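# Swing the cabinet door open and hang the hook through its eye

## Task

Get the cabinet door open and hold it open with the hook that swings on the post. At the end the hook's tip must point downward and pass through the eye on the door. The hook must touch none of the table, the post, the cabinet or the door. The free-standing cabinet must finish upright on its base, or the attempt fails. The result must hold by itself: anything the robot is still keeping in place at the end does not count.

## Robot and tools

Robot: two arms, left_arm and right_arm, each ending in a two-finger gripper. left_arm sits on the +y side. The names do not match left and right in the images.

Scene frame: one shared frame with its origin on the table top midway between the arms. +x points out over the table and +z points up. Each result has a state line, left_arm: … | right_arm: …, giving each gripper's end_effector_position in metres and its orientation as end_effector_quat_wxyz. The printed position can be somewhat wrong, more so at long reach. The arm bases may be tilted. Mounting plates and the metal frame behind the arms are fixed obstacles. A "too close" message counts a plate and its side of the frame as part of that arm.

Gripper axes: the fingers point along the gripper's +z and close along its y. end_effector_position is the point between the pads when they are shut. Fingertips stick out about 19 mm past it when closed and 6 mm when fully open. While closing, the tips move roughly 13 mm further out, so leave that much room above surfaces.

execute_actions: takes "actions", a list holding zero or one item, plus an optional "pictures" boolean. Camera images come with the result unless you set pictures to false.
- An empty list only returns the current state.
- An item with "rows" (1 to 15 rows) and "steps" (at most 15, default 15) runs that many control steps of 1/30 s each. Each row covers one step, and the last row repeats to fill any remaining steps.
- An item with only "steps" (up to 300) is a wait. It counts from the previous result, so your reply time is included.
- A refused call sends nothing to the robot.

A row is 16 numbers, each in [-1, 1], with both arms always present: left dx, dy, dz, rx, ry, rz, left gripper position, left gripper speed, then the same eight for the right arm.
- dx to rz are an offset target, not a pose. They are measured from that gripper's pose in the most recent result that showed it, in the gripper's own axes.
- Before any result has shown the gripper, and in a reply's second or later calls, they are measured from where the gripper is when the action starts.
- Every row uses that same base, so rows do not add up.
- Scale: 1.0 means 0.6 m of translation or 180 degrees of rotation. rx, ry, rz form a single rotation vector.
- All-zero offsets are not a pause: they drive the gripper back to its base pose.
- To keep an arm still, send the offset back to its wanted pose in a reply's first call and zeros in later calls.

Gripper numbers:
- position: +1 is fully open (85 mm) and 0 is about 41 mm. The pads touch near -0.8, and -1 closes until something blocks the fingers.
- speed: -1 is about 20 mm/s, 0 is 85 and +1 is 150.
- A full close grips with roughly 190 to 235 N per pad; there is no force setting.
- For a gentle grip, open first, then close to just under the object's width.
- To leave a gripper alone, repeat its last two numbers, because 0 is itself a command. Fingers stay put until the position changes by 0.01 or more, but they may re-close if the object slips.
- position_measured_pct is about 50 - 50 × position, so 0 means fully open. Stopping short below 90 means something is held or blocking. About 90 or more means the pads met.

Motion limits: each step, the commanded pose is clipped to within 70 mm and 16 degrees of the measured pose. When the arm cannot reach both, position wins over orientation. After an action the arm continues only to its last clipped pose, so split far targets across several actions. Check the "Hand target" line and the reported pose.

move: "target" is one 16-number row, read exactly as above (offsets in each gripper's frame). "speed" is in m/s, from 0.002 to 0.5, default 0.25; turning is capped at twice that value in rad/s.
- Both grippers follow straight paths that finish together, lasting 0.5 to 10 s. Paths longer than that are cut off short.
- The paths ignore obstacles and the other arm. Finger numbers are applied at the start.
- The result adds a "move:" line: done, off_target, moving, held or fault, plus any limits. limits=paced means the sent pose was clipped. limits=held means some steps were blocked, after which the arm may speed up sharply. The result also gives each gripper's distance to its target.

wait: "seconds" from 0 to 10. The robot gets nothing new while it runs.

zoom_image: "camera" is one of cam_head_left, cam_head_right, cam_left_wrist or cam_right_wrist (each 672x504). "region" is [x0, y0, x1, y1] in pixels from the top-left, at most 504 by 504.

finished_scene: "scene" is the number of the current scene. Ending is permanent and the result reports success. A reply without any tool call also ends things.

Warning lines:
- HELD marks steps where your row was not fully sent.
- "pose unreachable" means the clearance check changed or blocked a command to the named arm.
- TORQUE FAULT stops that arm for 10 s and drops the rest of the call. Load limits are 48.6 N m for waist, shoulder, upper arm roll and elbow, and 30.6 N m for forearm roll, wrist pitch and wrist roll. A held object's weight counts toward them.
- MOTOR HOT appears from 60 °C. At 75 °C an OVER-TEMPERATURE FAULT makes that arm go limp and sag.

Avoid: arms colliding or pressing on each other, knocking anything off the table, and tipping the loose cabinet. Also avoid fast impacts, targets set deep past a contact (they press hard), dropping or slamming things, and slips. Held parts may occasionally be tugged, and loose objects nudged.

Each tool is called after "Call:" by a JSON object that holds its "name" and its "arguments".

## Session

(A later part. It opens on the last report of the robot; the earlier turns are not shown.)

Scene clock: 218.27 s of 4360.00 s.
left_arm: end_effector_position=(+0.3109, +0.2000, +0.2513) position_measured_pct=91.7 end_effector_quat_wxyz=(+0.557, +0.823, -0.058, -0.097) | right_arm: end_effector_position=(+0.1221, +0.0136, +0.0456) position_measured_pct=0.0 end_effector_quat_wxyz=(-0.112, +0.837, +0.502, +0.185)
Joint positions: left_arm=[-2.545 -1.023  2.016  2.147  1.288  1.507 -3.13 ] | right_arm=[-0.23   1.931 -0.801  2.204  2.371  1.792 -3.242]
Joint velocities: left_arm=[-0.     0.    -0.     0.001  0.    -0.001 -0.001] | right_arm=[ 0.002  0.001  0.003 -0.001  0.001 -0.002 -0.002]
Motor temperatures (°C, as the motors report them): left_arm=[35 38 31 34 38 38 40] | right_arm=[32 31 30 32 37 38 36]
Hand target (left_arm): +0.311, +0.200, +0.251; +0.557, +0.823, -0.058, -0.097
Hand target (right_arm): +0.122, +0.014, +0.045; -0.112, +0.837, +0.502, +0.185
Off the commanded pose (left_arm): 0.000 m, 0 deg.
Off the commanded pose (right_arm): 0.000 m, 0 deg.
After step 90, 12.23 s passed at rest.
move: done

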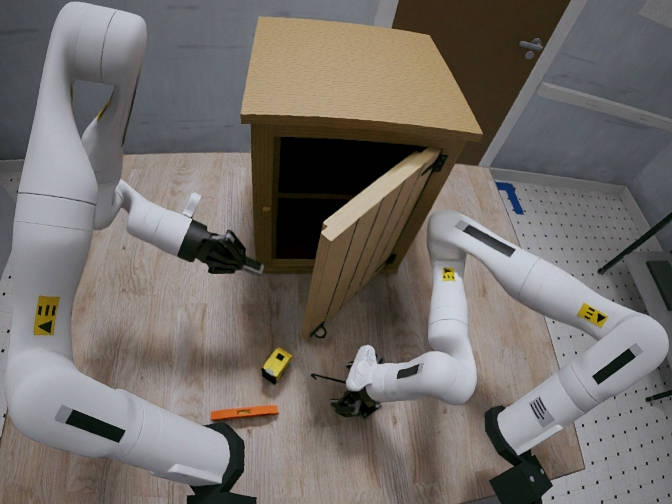

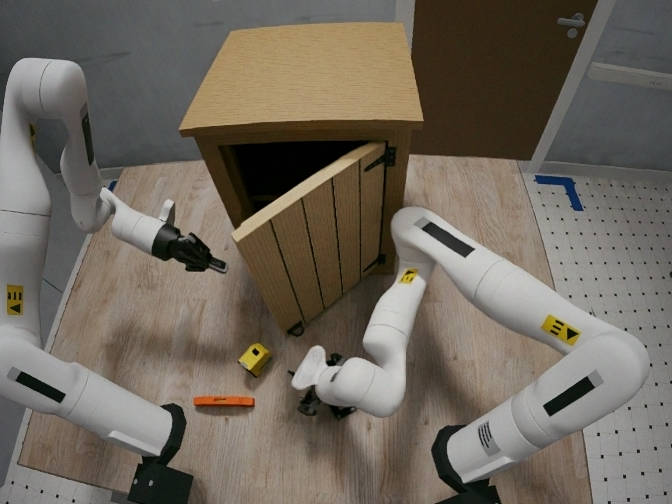

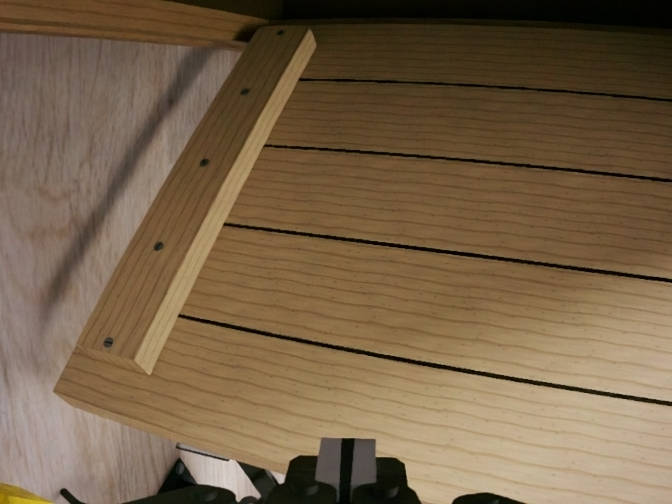

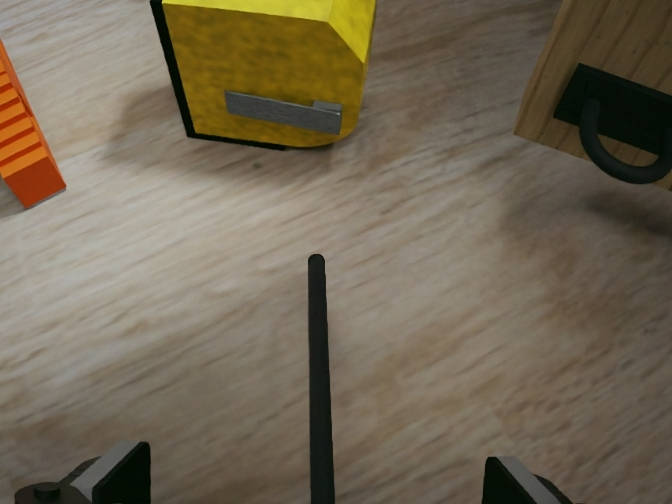

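Call:
{"name": "move", "arguments": {"target": [0.037,0.068,0.166,0,0,0,-1,0, 0,0,0,0,0,0,-1,0], "speed": 0.06}}

Scene clock: 224.57 s of 4360.00 s.
left_arm: end_effector_position=(+0.3107, +0.0904, +0.2511) position_measured_pct=91.7 end_effector_quat_wxyz=(+0.557, +0.823, -0.057, -0.097) | right_arm: end_effector_position=(+0.1253, +0.0121, +0.0454) position_measured_pct=89.3 end_effector_quat_wxyz=(-0.108, +0.838, +0.501, +0.186)
Joint positions: left_arm=[-2.367 -1.142  2.157  2.135  1.552  1.431 -3.027] | right_arm=[-0.225  1.93  -0.803  2.204  2.372  1.799 -3.238]
Joint velocities: left_arm=[ 0.003 -0.002  0.002 -0.001  0.001 -0.003  0.002] | right_arm=[ 0.003  0.002 -0.003 -0.     0.001  0.004  0.004]
Motor temperatures (°C, as the motors report them): left_arm=[35 38 30 34 38 38 40] | right_arm=[32 31 31 32 37 38 36]
Hand target (left_arm): +0.311, +0.090, +0.251; +0.557, +0.823, -0.057, -0.097
Hand target (right_arm): +0.122, +0.014, +0.046; -0.112, +0.837, +0.502, +0.185
Off the commanded pose (left_arm): 0.000 m, 0 deg.
Off the commanded pose (right_arm): 0.004 m, 0 deg.
After step 90, 1.17 s passed at rest.
move: off_target (right_arm)

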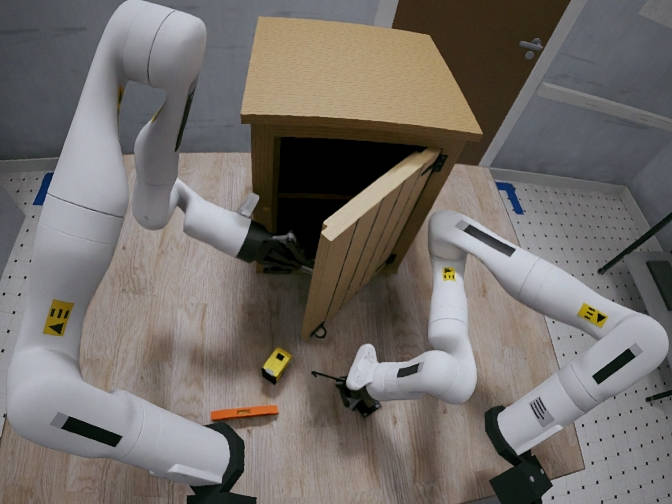

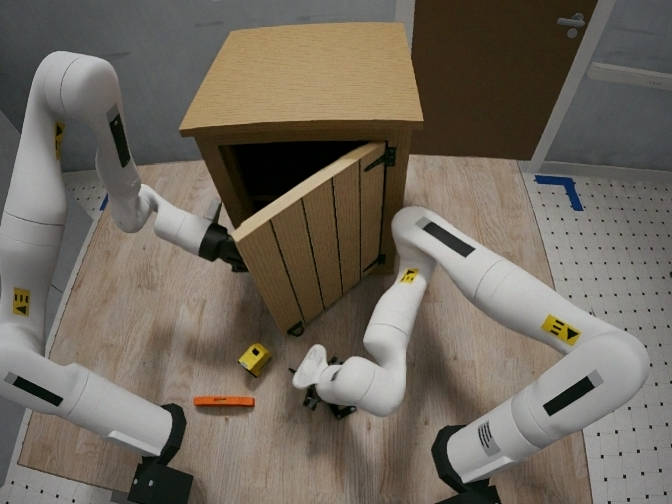

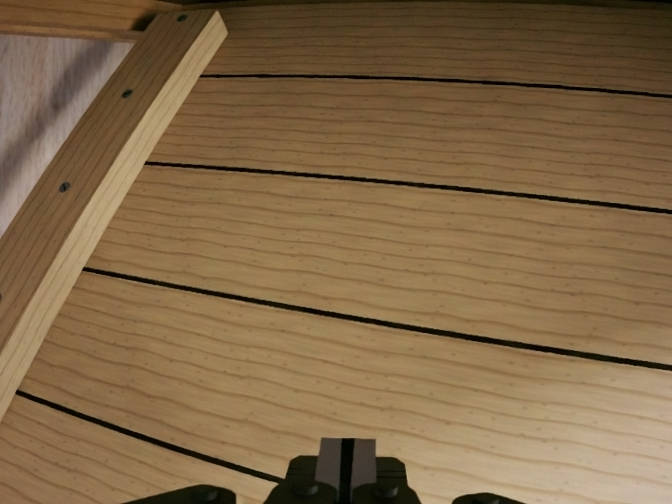

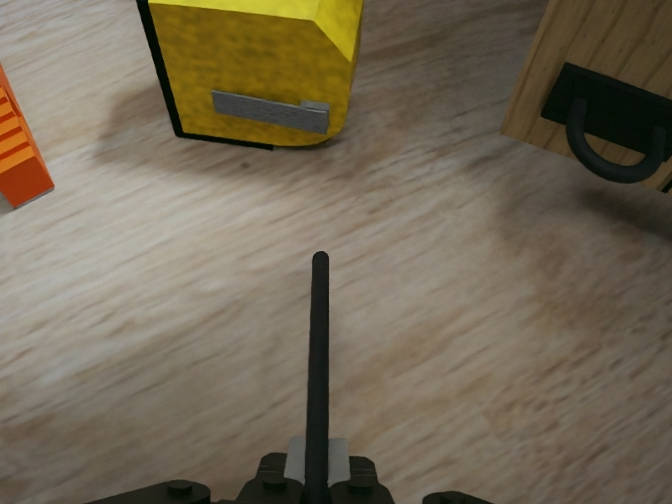

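Call:
{"name": "move", "arguments": {"target": [0.010,0.019,0.045,0,0,0,-1,0, 0.026,0,-0.056,0,0.139,0,-1,0], "speed": 0.05}}

Scene clock: 241.13 s of 4360.00 s.
left_arm: end_effector_position=(+0.3106, +0.0606, +0.2514) position_measured_pct=91.7 end_effector_quat_wxyz=(+0.557, +0.823, -0.057, -0.097) | right_arm: end_effector_position=(+0.1311, +0.0179, +0.0851) position_measured_pct=89.7 end_effector_quat_wxyz=(-0.212, +0.781, +0.461, +0.365)
Joint positions: left_arm=[-2.322 -1.173  2.196  2.114  1.619  1.408 -2.989] | right_arm=[-0.274  2.032 -0.494  2.386  2.944  2.05  -3.455]
Joint velocities: left_arm=[ 0.    -0.001  0.     0.     0.    -0.001 -0.001] | right_arm=[ 0.     0.     0.001  0.    -0.     0.001 -0.001]
Motor temperatures (°C, as the motors report them): left_arm=[35 38 30 34 38 38 40] | right_arm=[32 31 31 32 37 38 36]
Hand target (left_arm): +0.311, +0.061, +0.251; +0.557, +0.823, -0.057, -0.097
Hand target (right_arm): +0.131, +0.017, +0.085; -0.212, +0.781, +0.462, +0.364
Off the commanded pose (left_arm): 0.000 m, 0 deg.
Off the commanded pose (right_arm): 0.009 m, 1 deg.
After step 90, 8.97 s passed at rest.
move: held (right_arm); limits=held; held on 9 of 138 steps (right_arm), including the last (right_arm)
pose unreachable (right arm): on one or more control steps of this call this arm could not follow its commanded pose, so it was not sent that pose on those steps. On the call's last step it was still not sent that pose. It may still have moved: this result reports where it is.
cause: the commanded pose would bring two parts of the arm too close to each other (joints 1 (waist) to 5 (forearm roll) lie between them).

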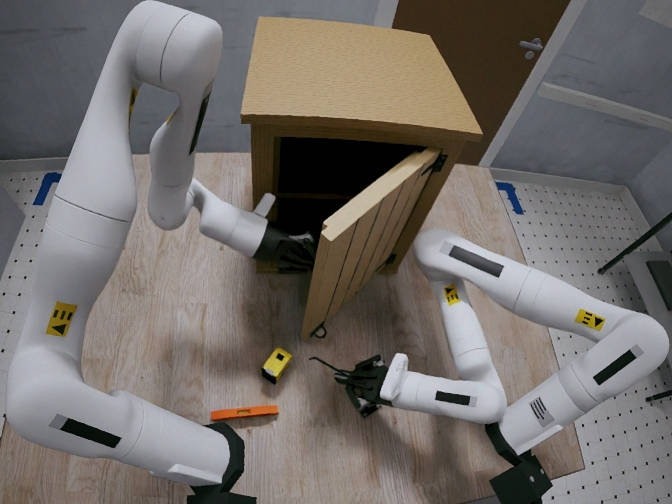

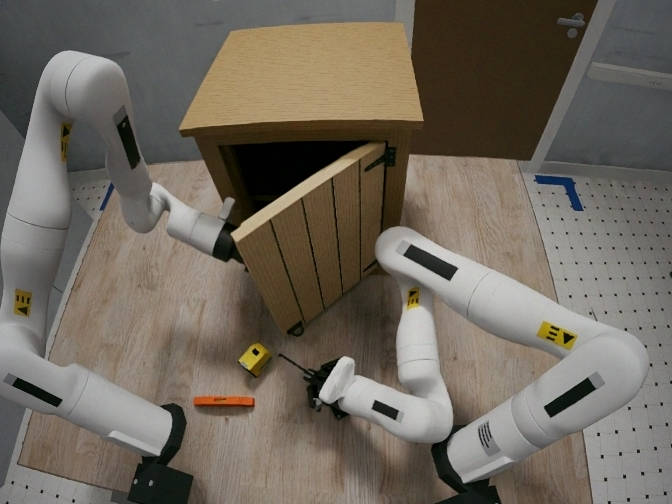

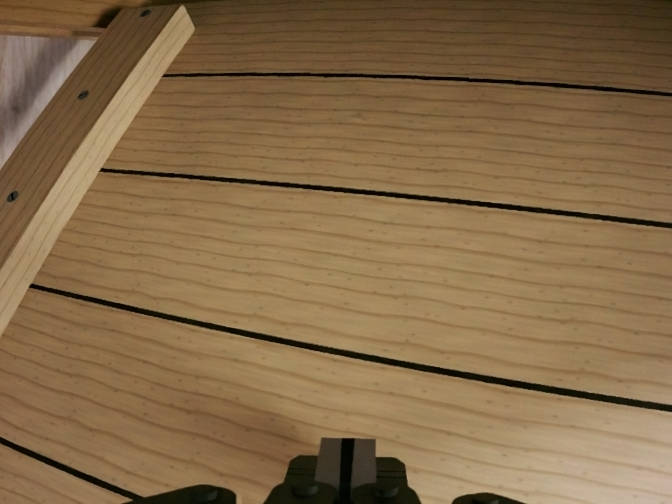

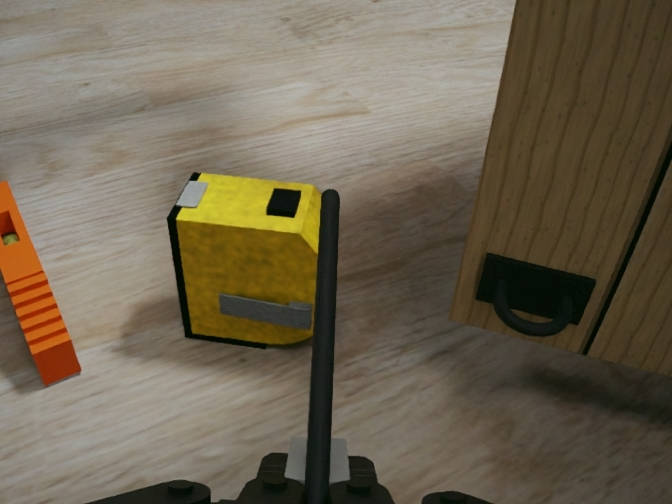

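Call:
{"name": "move", "arguments": {"target": [0.010,0.019,0.045,0,0,0,-1,0, -0.008,0.058,-0.009,-0.1,-0.08,0.084,-1,0], "speed": 0.05}}

Scene clock: 260.70 s of 4360.00 s.
left_arm: end_effector_position=(+0.3106, +0.0307, +0.2516) position_measured_pct=91.7 end_effector_quat_wxyz=(+0.557, +0.823, -0.057, -0.097) | right_arm: end_effector_position=(+0.1477, -0.0021, +0.0801) position_measured_pct=89.7 end_effector_quat_wxyz=(-0.081, +0.899, +0.317, +0.291)
Joint positions: left_arm=[-2.279 -1.204  2.234  2.085  1.681  1.382 -2.948] | right_arm=[-0.474  1.973 -0.75   2.213  2.304  2.08  -3.86 ]
Joint velocities: left_arm=[ 0.     0.     0.    -0.002  0.001  0.001  0.002] | right_arm=[-0.009 -0.006  0.005 -0.002 -0.012 -0.009 -0.012]
Motor temperatures (°C, as the motors report them): left_arm=[36 38 30 34 38 38 40] | right_arm=[32 31 31 32 37 38 36]
Hand target (left_arm): +0.311, +0.031, +0.252; +0.557, +0.823, -0.057, -0.097
Hand target (right_arm): +0.158, -0.005, +0.085; -0.074, +0.897, +0.315, +0.301
Off the commanded pose (left_arm): 0.000 m, 0 deg.
Off the commanded pose (right_arm): 0.012 m, 1 deg.
After step 90, 11.53 s passed at rest.
move: off_target (right_arm)

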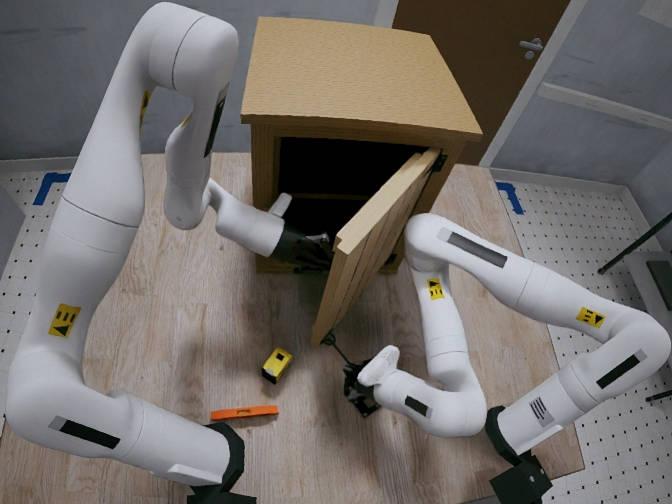

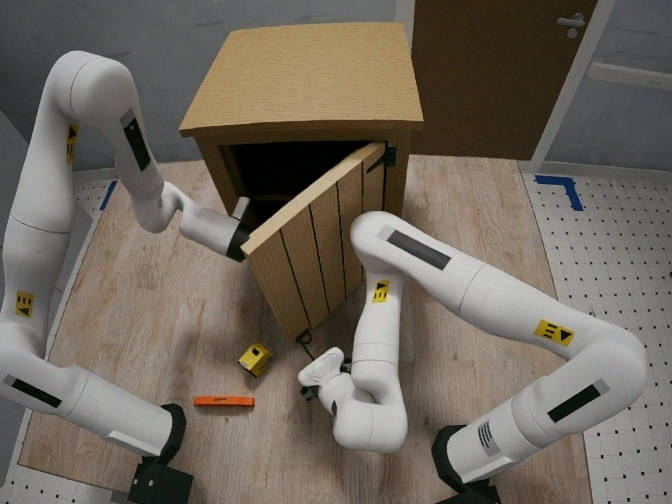

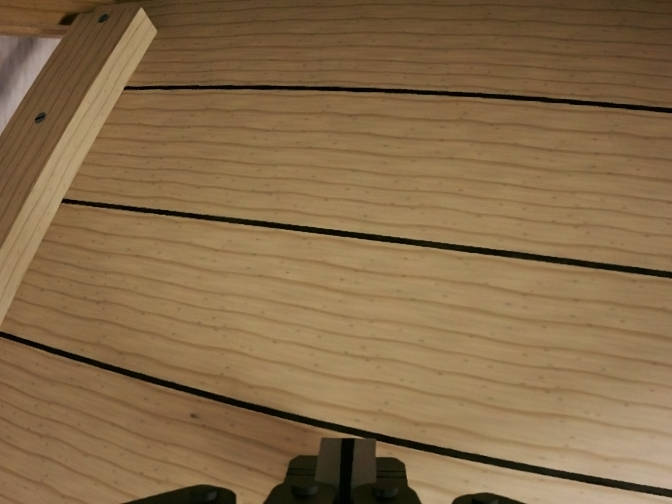

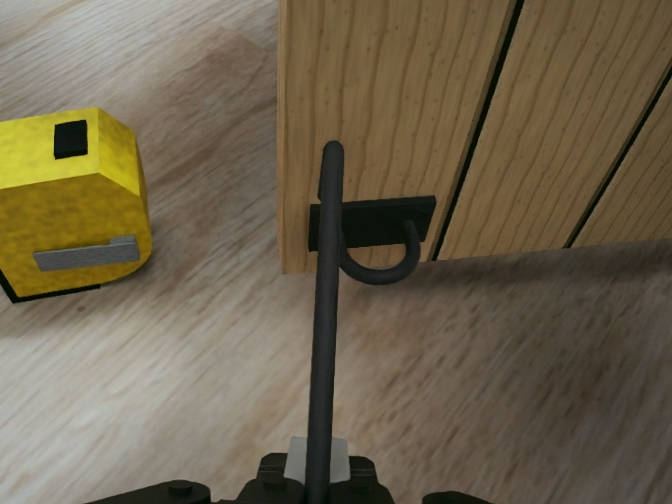

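Call:
{"name": "zoom_image", "arguments": {"camera": "cam_head_left", "region": [270, 290, 430, 410]}}

Call:
{"name": "zoom_image", "arguments": {"camera": "cam_head_right", "region": [240, 290, 400, 410]}}

Region (270, 290, 430, 410) of cam_head_left's 672x504 image, scaled by 3.150, with more detail than that image has; it fills the top 378 rows of this view, and the rest is white.

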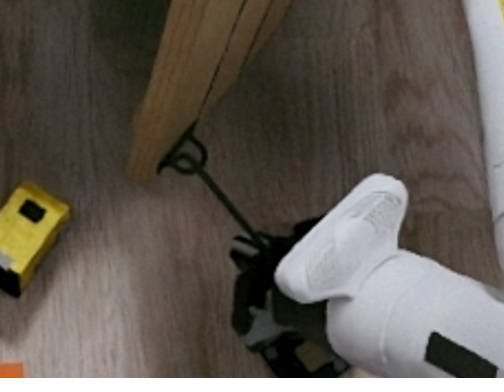

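Region (240, 290, 400, 410) of cam_head_right's 672x504 image, scaled by 3.150, with more detail than that image has; it fills the top 378 rows of this view, and the rest is white.

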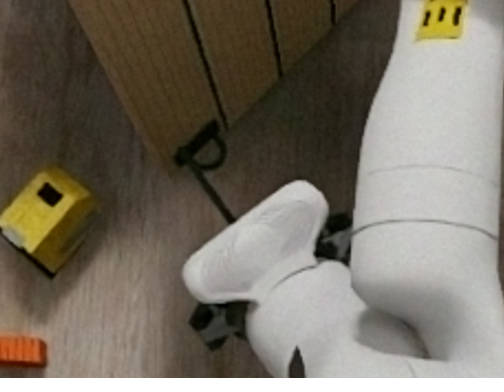

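Call:
{"name": "move", "arguments": {"target": [0,0,0,0,0,0,-1,0, -0.014,0.013,0.02,-0.019,-0.03,0.027,-1,0], "speed": 0.03}}

Scene clock: 284.07 s of 4360.00 s.
left_arm: end_effector_position=(+0.3106, +0.0308, +0.2516) position_measured_pct=91.7 end_effector_quat_wxyz=(+0.557, +0.823, -0.057, -0.097) | right_arm: end_effector_position=(+0.1509, -0.0060, +0.0677) position_measured_pct=89.7 end_effector_quat_wxyz=(-0.056, +0.926, +0.274, +0.254)
Joint positions: left_arm=[-2.279 -1.204  2.234  2.085  1.681  1.382 -2.948] | right_arm=[-0.424  1.97  -0.801  2.148  2.239  2.052 -3.861]
Joint velocities: left_arm=[-0.     0.001  0.     0.001 -0.    -0.001  0.001] | right_arm=[ 0.    -0.001  0.001 -0.002 -0.002 -0.002 -0.002]
Motor temperatures (°C, as the motors report them): left_arm=[36 38 30 34 38 38 40] | right_arm=[32 32 31 32 37 39 36]
Hand target (left_arm): +0.311, +0.031, +0.252; +0.557, +0.823, -0.057, -0.097
Hand target (right_arm): +0.153, -0.009, +0.066; -0.052, +0.926, +0.274, +0.254
Off the commanded pose (left_arm): 0.000 m, 0 deg.
Off the commanded pose (right_arm): 0.004 m, 1 deg.
After step 90, 17.80 s passed at rest.
move: off_target (right_arm)

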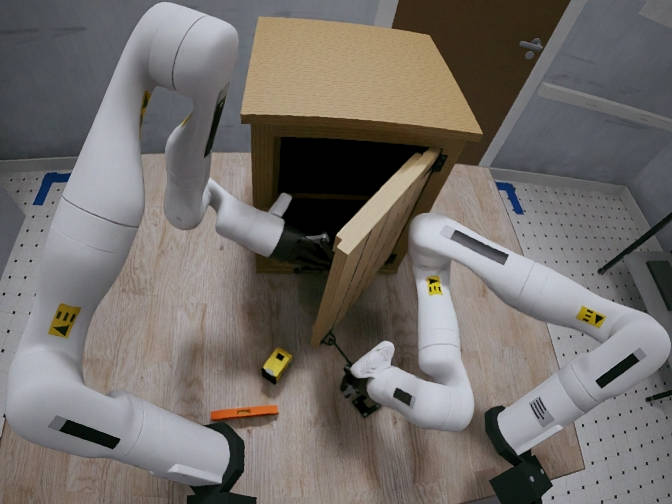

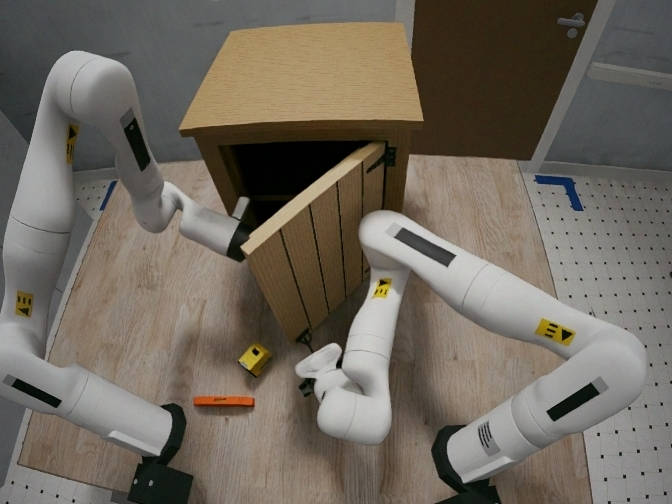

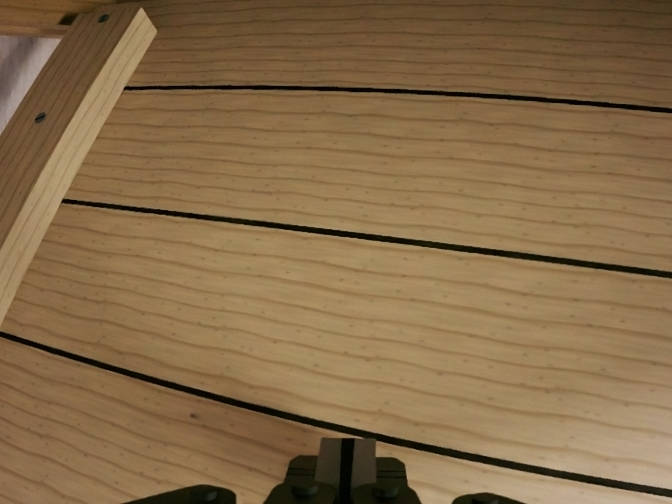

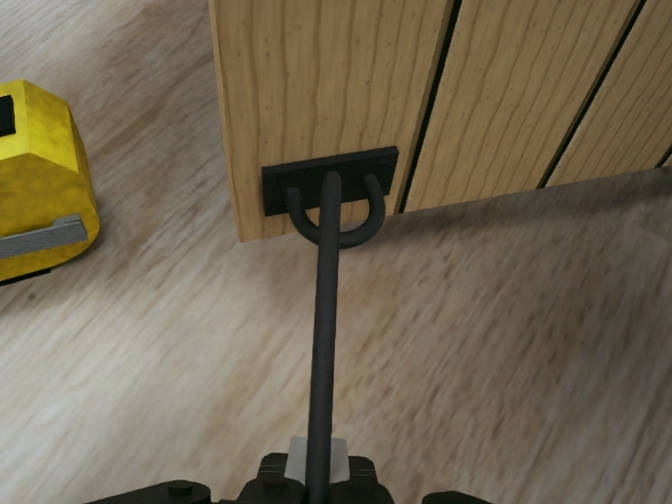

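Call:
{"name": "move", "arguments": {"target": [0.002,0.004,0.009,0,0,0,-1,0, 0,0,0,0,0,0,-1,0], "speed": 0.01}}

Call:
{"name": "zoom_image", "arguments": {"camera": "cam_head_left", "region": [290, 310, 390, 385]}}

Scene clock: 292.33 s of 4360.00 s.
left_arm: end_effector_position=(+0.3106, +0.0248, +0.2518) position_measured_pct=91.7 end_effector_quat_wxyz=(+0.557, +0.823, -0.057, -0.097) | right_arm: end_effector_position=(+0.1503, -0.0053, +0.0686) position_measured_pct=89.7 end_effector_quat_wxyz=(-0.058, +0.926, +0.274, +0.254)
Joint positions: left_arm=[-2.27  -1.21   2.241  2.078  1.693  1.377 -2.939] | right_arm=[-0.426  1.969 -0.803  2.15   2.239  2.051 -3.862]
Joint velocities: left_arm=[ 0.001 -0.001  0.001 -0.001  0.    -0.002  0.002] | right_arm=[-0.    -0.    -0.     0.    -0.    -0.002 -0.   ]
Motor temperatures (°C, as the motors report them): left_arm=[36 38 30 34 38 38 40] | right_arm=[32 32 31 32 37 39 36]
Hand target (left_arm): +0.311, +0.025, +0.252; +0.557, +0.823, -0.057, -0.097
Hand target (right_arm): +0.151, -0.006, +0.068; -0.056, +0.926, +0.274, +0.254
Off the commanded pose (left_arm): 0.000 m, 0 deg.
Off the commanded pose (right_arm): 0.001 m, 0 deg.
After step 90, 4.43 s passed at rest.
move: done

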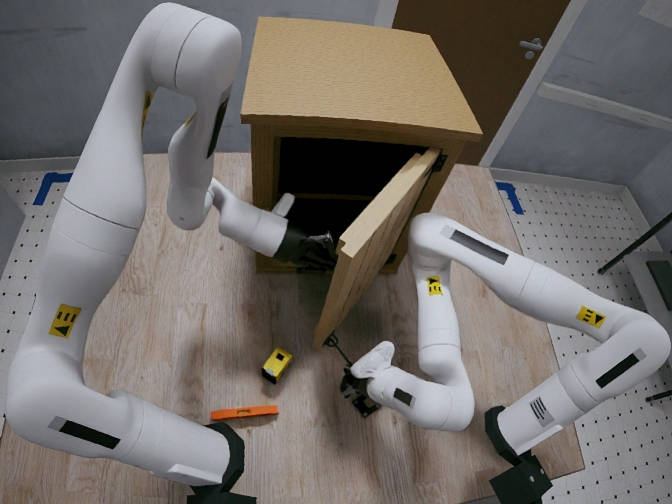

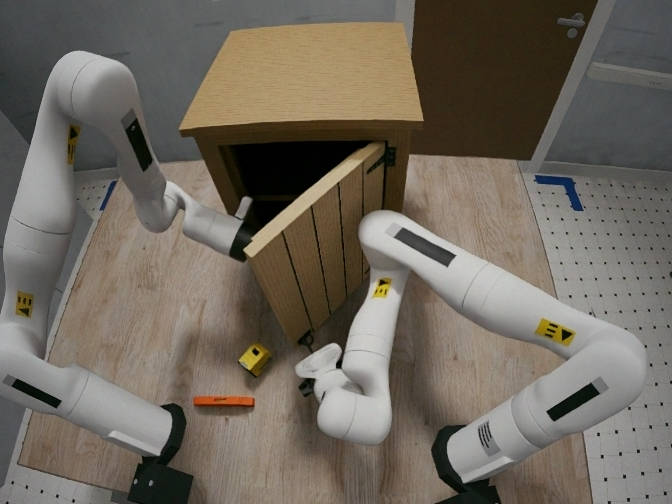

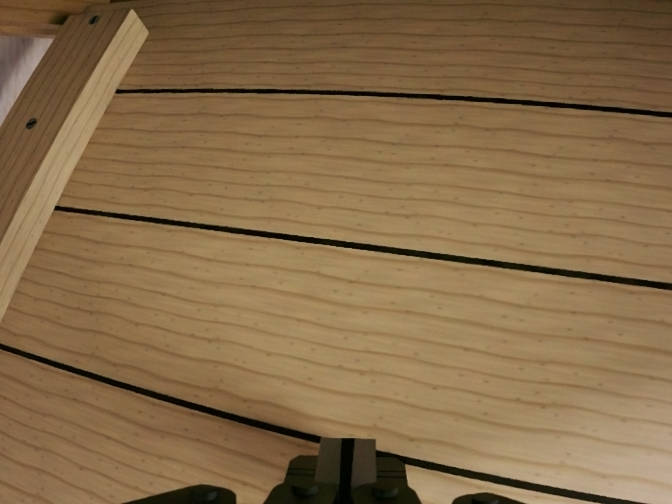

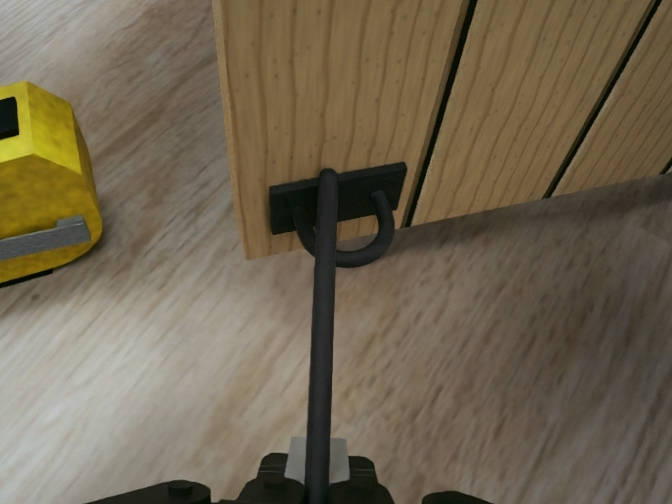

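Region (290, 310, 390, 385) of cam_head_left's 672x504 image, scaled by 5.040, with more detail than that image has; it fills the top 378 rows of this view, and the rest is white.

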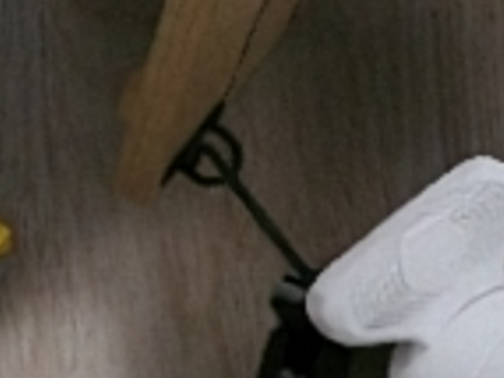

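Call:
{"name": "move", "arguments": {"target": [0,0,0,0,0,0,-1,0, -0.0125,0.005,0.022,-0.006,-0.03,0.009,-1,0], "speed": 0.02}}

Call:
{"name": "zoom_image", "arguments": {"camera": "cam_head_left", "region": [290, 310, 390, 385]}}

Scene clock: 299.80 s of 4360.00 s.
left_arm: end_effector_position=(+0.3107, +0.0248, +0.2518) position_measured_pct=91.7 end_effector_quat_wxyz=(+0.557, +0.823, -0.057, -0.097) | right_arm: end_effector_position=(+0.1498, -0.0066, +0.0599) position_measured_pct=89.7 end_effector_quat_wxyz=(-0.045, +0.939, +0.267, +0.213)
Joint positions: left_arm=[-2.27  -1.21   2.241  2.078  1.693  1.377 -2.939] | right_arm=[-0.378  1.951 -0.841  2.115  2.191  1.996 -3.807]
Joint velocities: left_arm=[-0.    -0.     0.    -0.     0.     0.002 -0.002] | right_arm=[ 0.002  0.001 -0.002  0.     0.001  0.     0.003]
Motor temperatures (°C, as the motors report them): left_arm=[36 38 30 34 38 38 40] | right_arm=[32 32 31 32 37 39 36]
Hand target (left_arm): +0.311, +0.025, +0.252; +0.557, +0.823, -0.057, -0.097
Hand target (right_arm): +0.152, -0.008, +0.054; -0.040, +0.941, +0.261, +0.212
Off the commanded pose (left_arm): 0.000 m, 0 deg.
Off the commanded pose (right_arm): 0.007 m, 1 deg.
After step 90, 1.73 s passed at rest.
move: off_target (right_arm)

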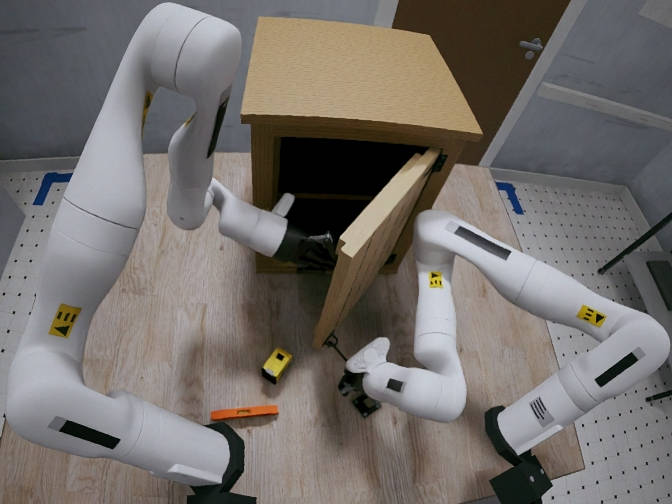

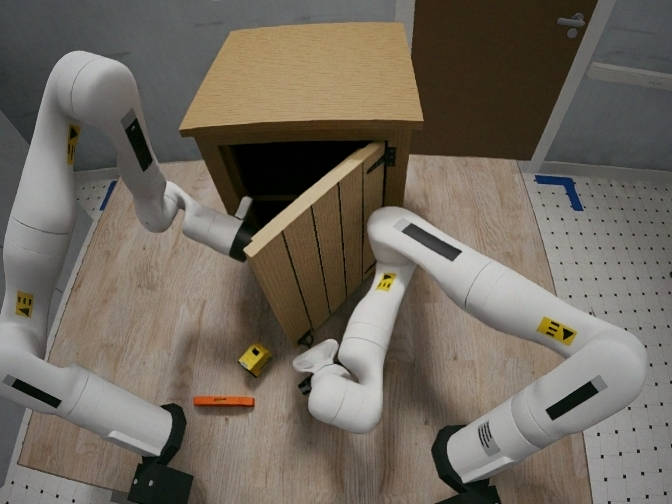

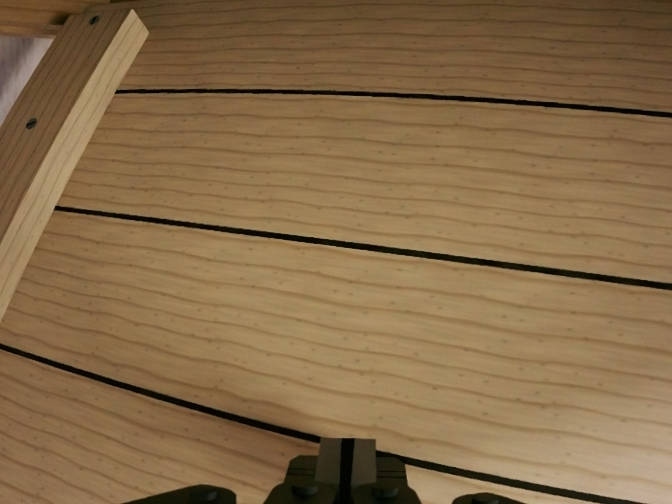

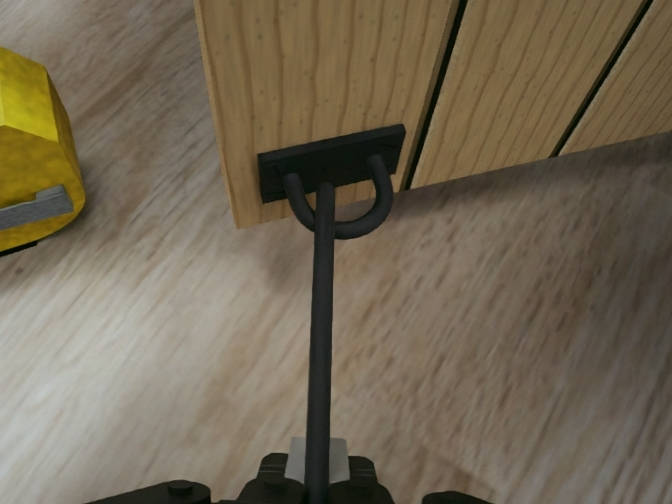

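Region (290, 310, 390, 385) of cam_head_left's 672x504 image, scaled by 5.040, with more detail than that image has; it fills the top 378 rows of this view, and the rest is white.

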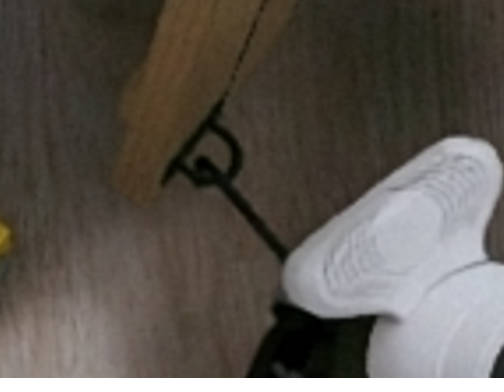

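The hook rests on the eye. Release and retreat.

Call:
{"name": "move", "arguments": {"target": [0,0,0,0,0,0,-1,0, 0,0,0,0,0,0,0.3,0]}}

Call:
{"name": "move", "arguments": {"target": [0,0,-0.15,0,0,0,-1,0, 0,0,-0.15,0,0,0,0.3,0], "speed": 0.1}}

Scene clock: 305.13 s of 4360.00 s.
left_arm: end_effector_position=(+0.3107, +0.0248, +0.2518) position_measured_pct=91.7 end_effector_quat_wxyz=(+0.557, +0.823, -0.057, -0.097) | right_arm: end_effector_position=(+0.1498, -0.0066, +0.0599) position_measured_pct=34.9 end_effector_quat_wxyz=(-0.045, +0.939, +0.267, +0.213)
Joint positions: left_arm=[-2.27  -1.21   2.241  2.078  1.693  1.377 -2.939] | right_arm=[-0.379  1.95  -0.839  2.115  2.19   1.995 -3.809]
Joint velocities: left_arm=[ 0.    -0.    -0.     0.001  0.    -0.001  0.001] | right_arm=[-0.     0.     0.    -0.     0.     0.002 -0.001]
Motor temperatures (°C, as the motors report them): left_arm=[36 38 30 34 38 38 40] | right_arm=[32 32 31 32 37 39 36]
Hand target (left_arm): +0.311, +0.025, +0.252; +0.557, +0.823, -0.057, -0.097
Hand target (right_arm): +0.150, -0.007, +0.060; -0.045, +0.939, +0.267, +0.213
Off the commanded pose (left_arm): 0.000 m, 0 deg.
Off the commanded pose (right_arm): 0.000 m, 0 deg.
After step 90, 1.37 s passed at rest.
move: done

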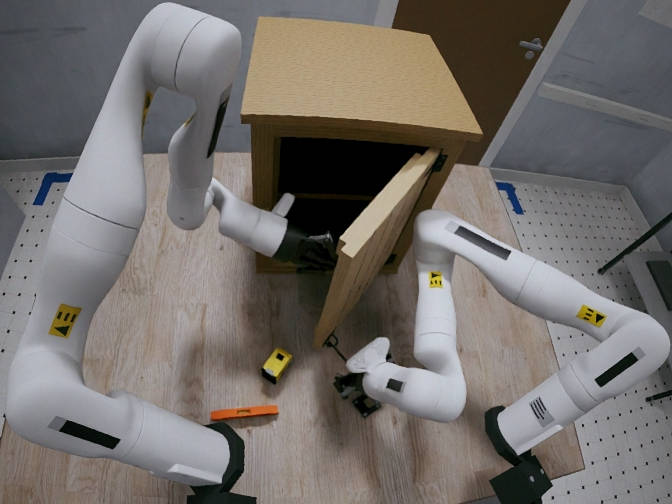

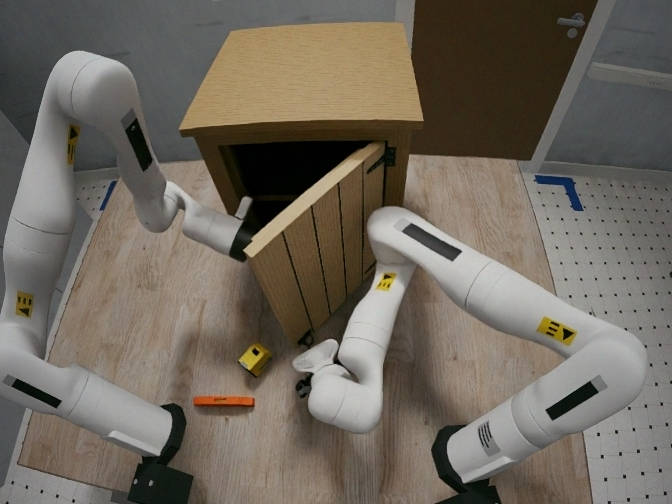

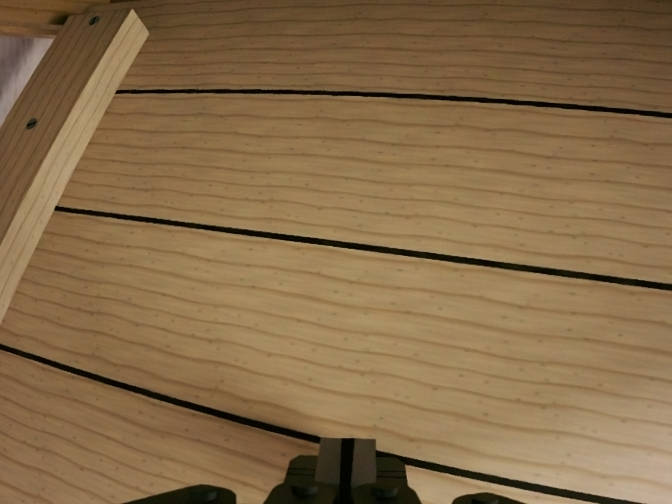

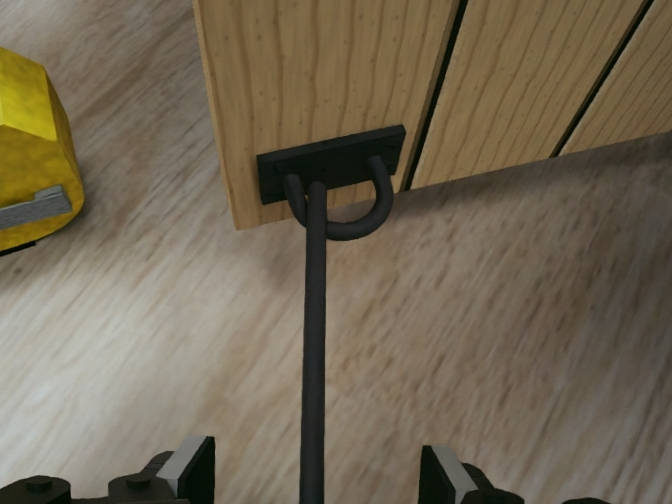

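Scene clock: 306.43 s of 4360.00 s.
left_arm: end_effector_position=(+0.3309, +0.1061, +0.2842) position_measured_pct=91.7 end_effector_quat_wxyz=(+0.557, +0.823, -0.057, -0.097) | right_arm: end_effector_position=(+0.1163, -0.0247, +0.1409) position_measured_pct=34.9 end_effector_quat_wxyz=(-0.044, +0.939, +0.266, +0.213)
Joint positions: left_arm=[-2.335 -1.05   2.105  2.101  1.464  1.437 -2.919] | right_arm=[-0.589  1.892 -1.026  2.212  1.887  2.098 -4.03 ]
Joint velocities: left_arm=[-0.     0.004 -0.002 -0.     0.     0.002 -0.001] | right_arm=[-0.008 -0.004 -0.     0.001 -0.001 -0.001 -0.002]
Motor temperatures (°C, as the motors report them): left_arm=[36 38 30 34 38 38 40] | right_arm=[32 32 31 32 37 39 36]
Hand target (left_arm): +0.331, +0.106, +0.284; +0.557, +0.823, -0.057, -0.096
Hand target (right_arm): +0.116, -0.024, +0.141; -0.045, +0.939, +0.267, +0.213
Off the commanded pose (left_arm): 0.000 m, 0 deg.
Off the commanded pose (right_arm): 0.001 m, 0 deg.
joint sent to its limit (right arm) — the command would take joint 6 (wrist pitch) past its upper limit, so that joint was sent only as far as its limit.
move: done

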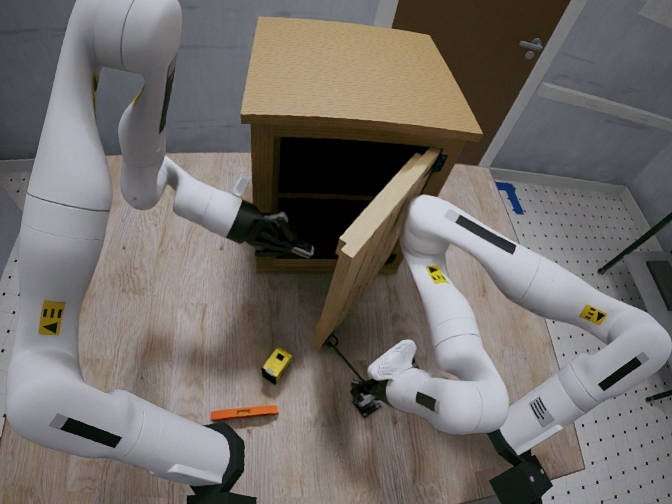

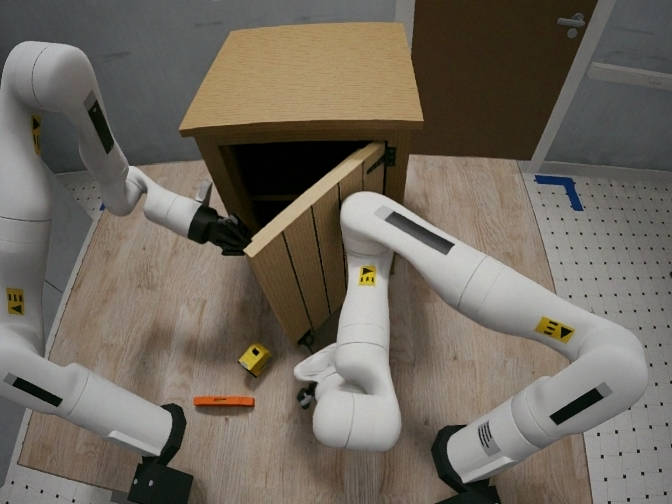

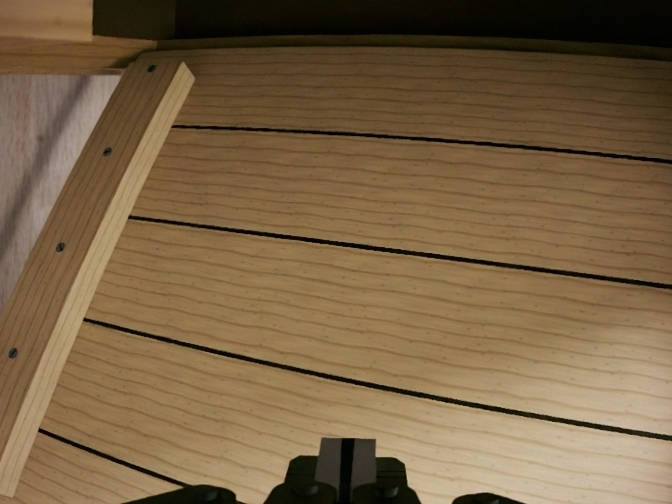

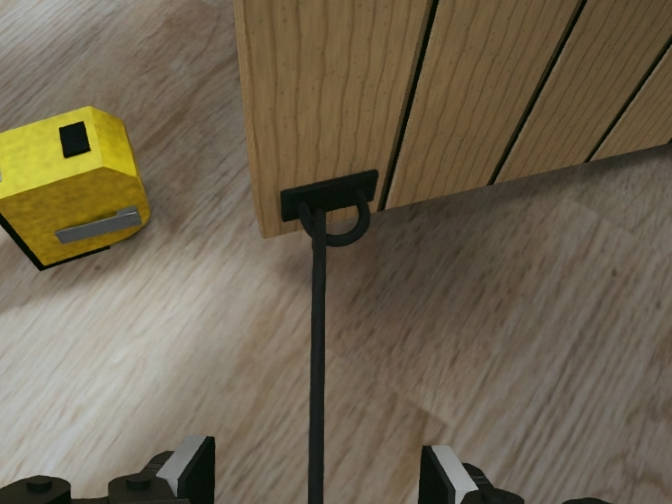

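Call:
{"name": "finished_scene", "arguments": {"scene": 1}}

The scene is finished: the task was done.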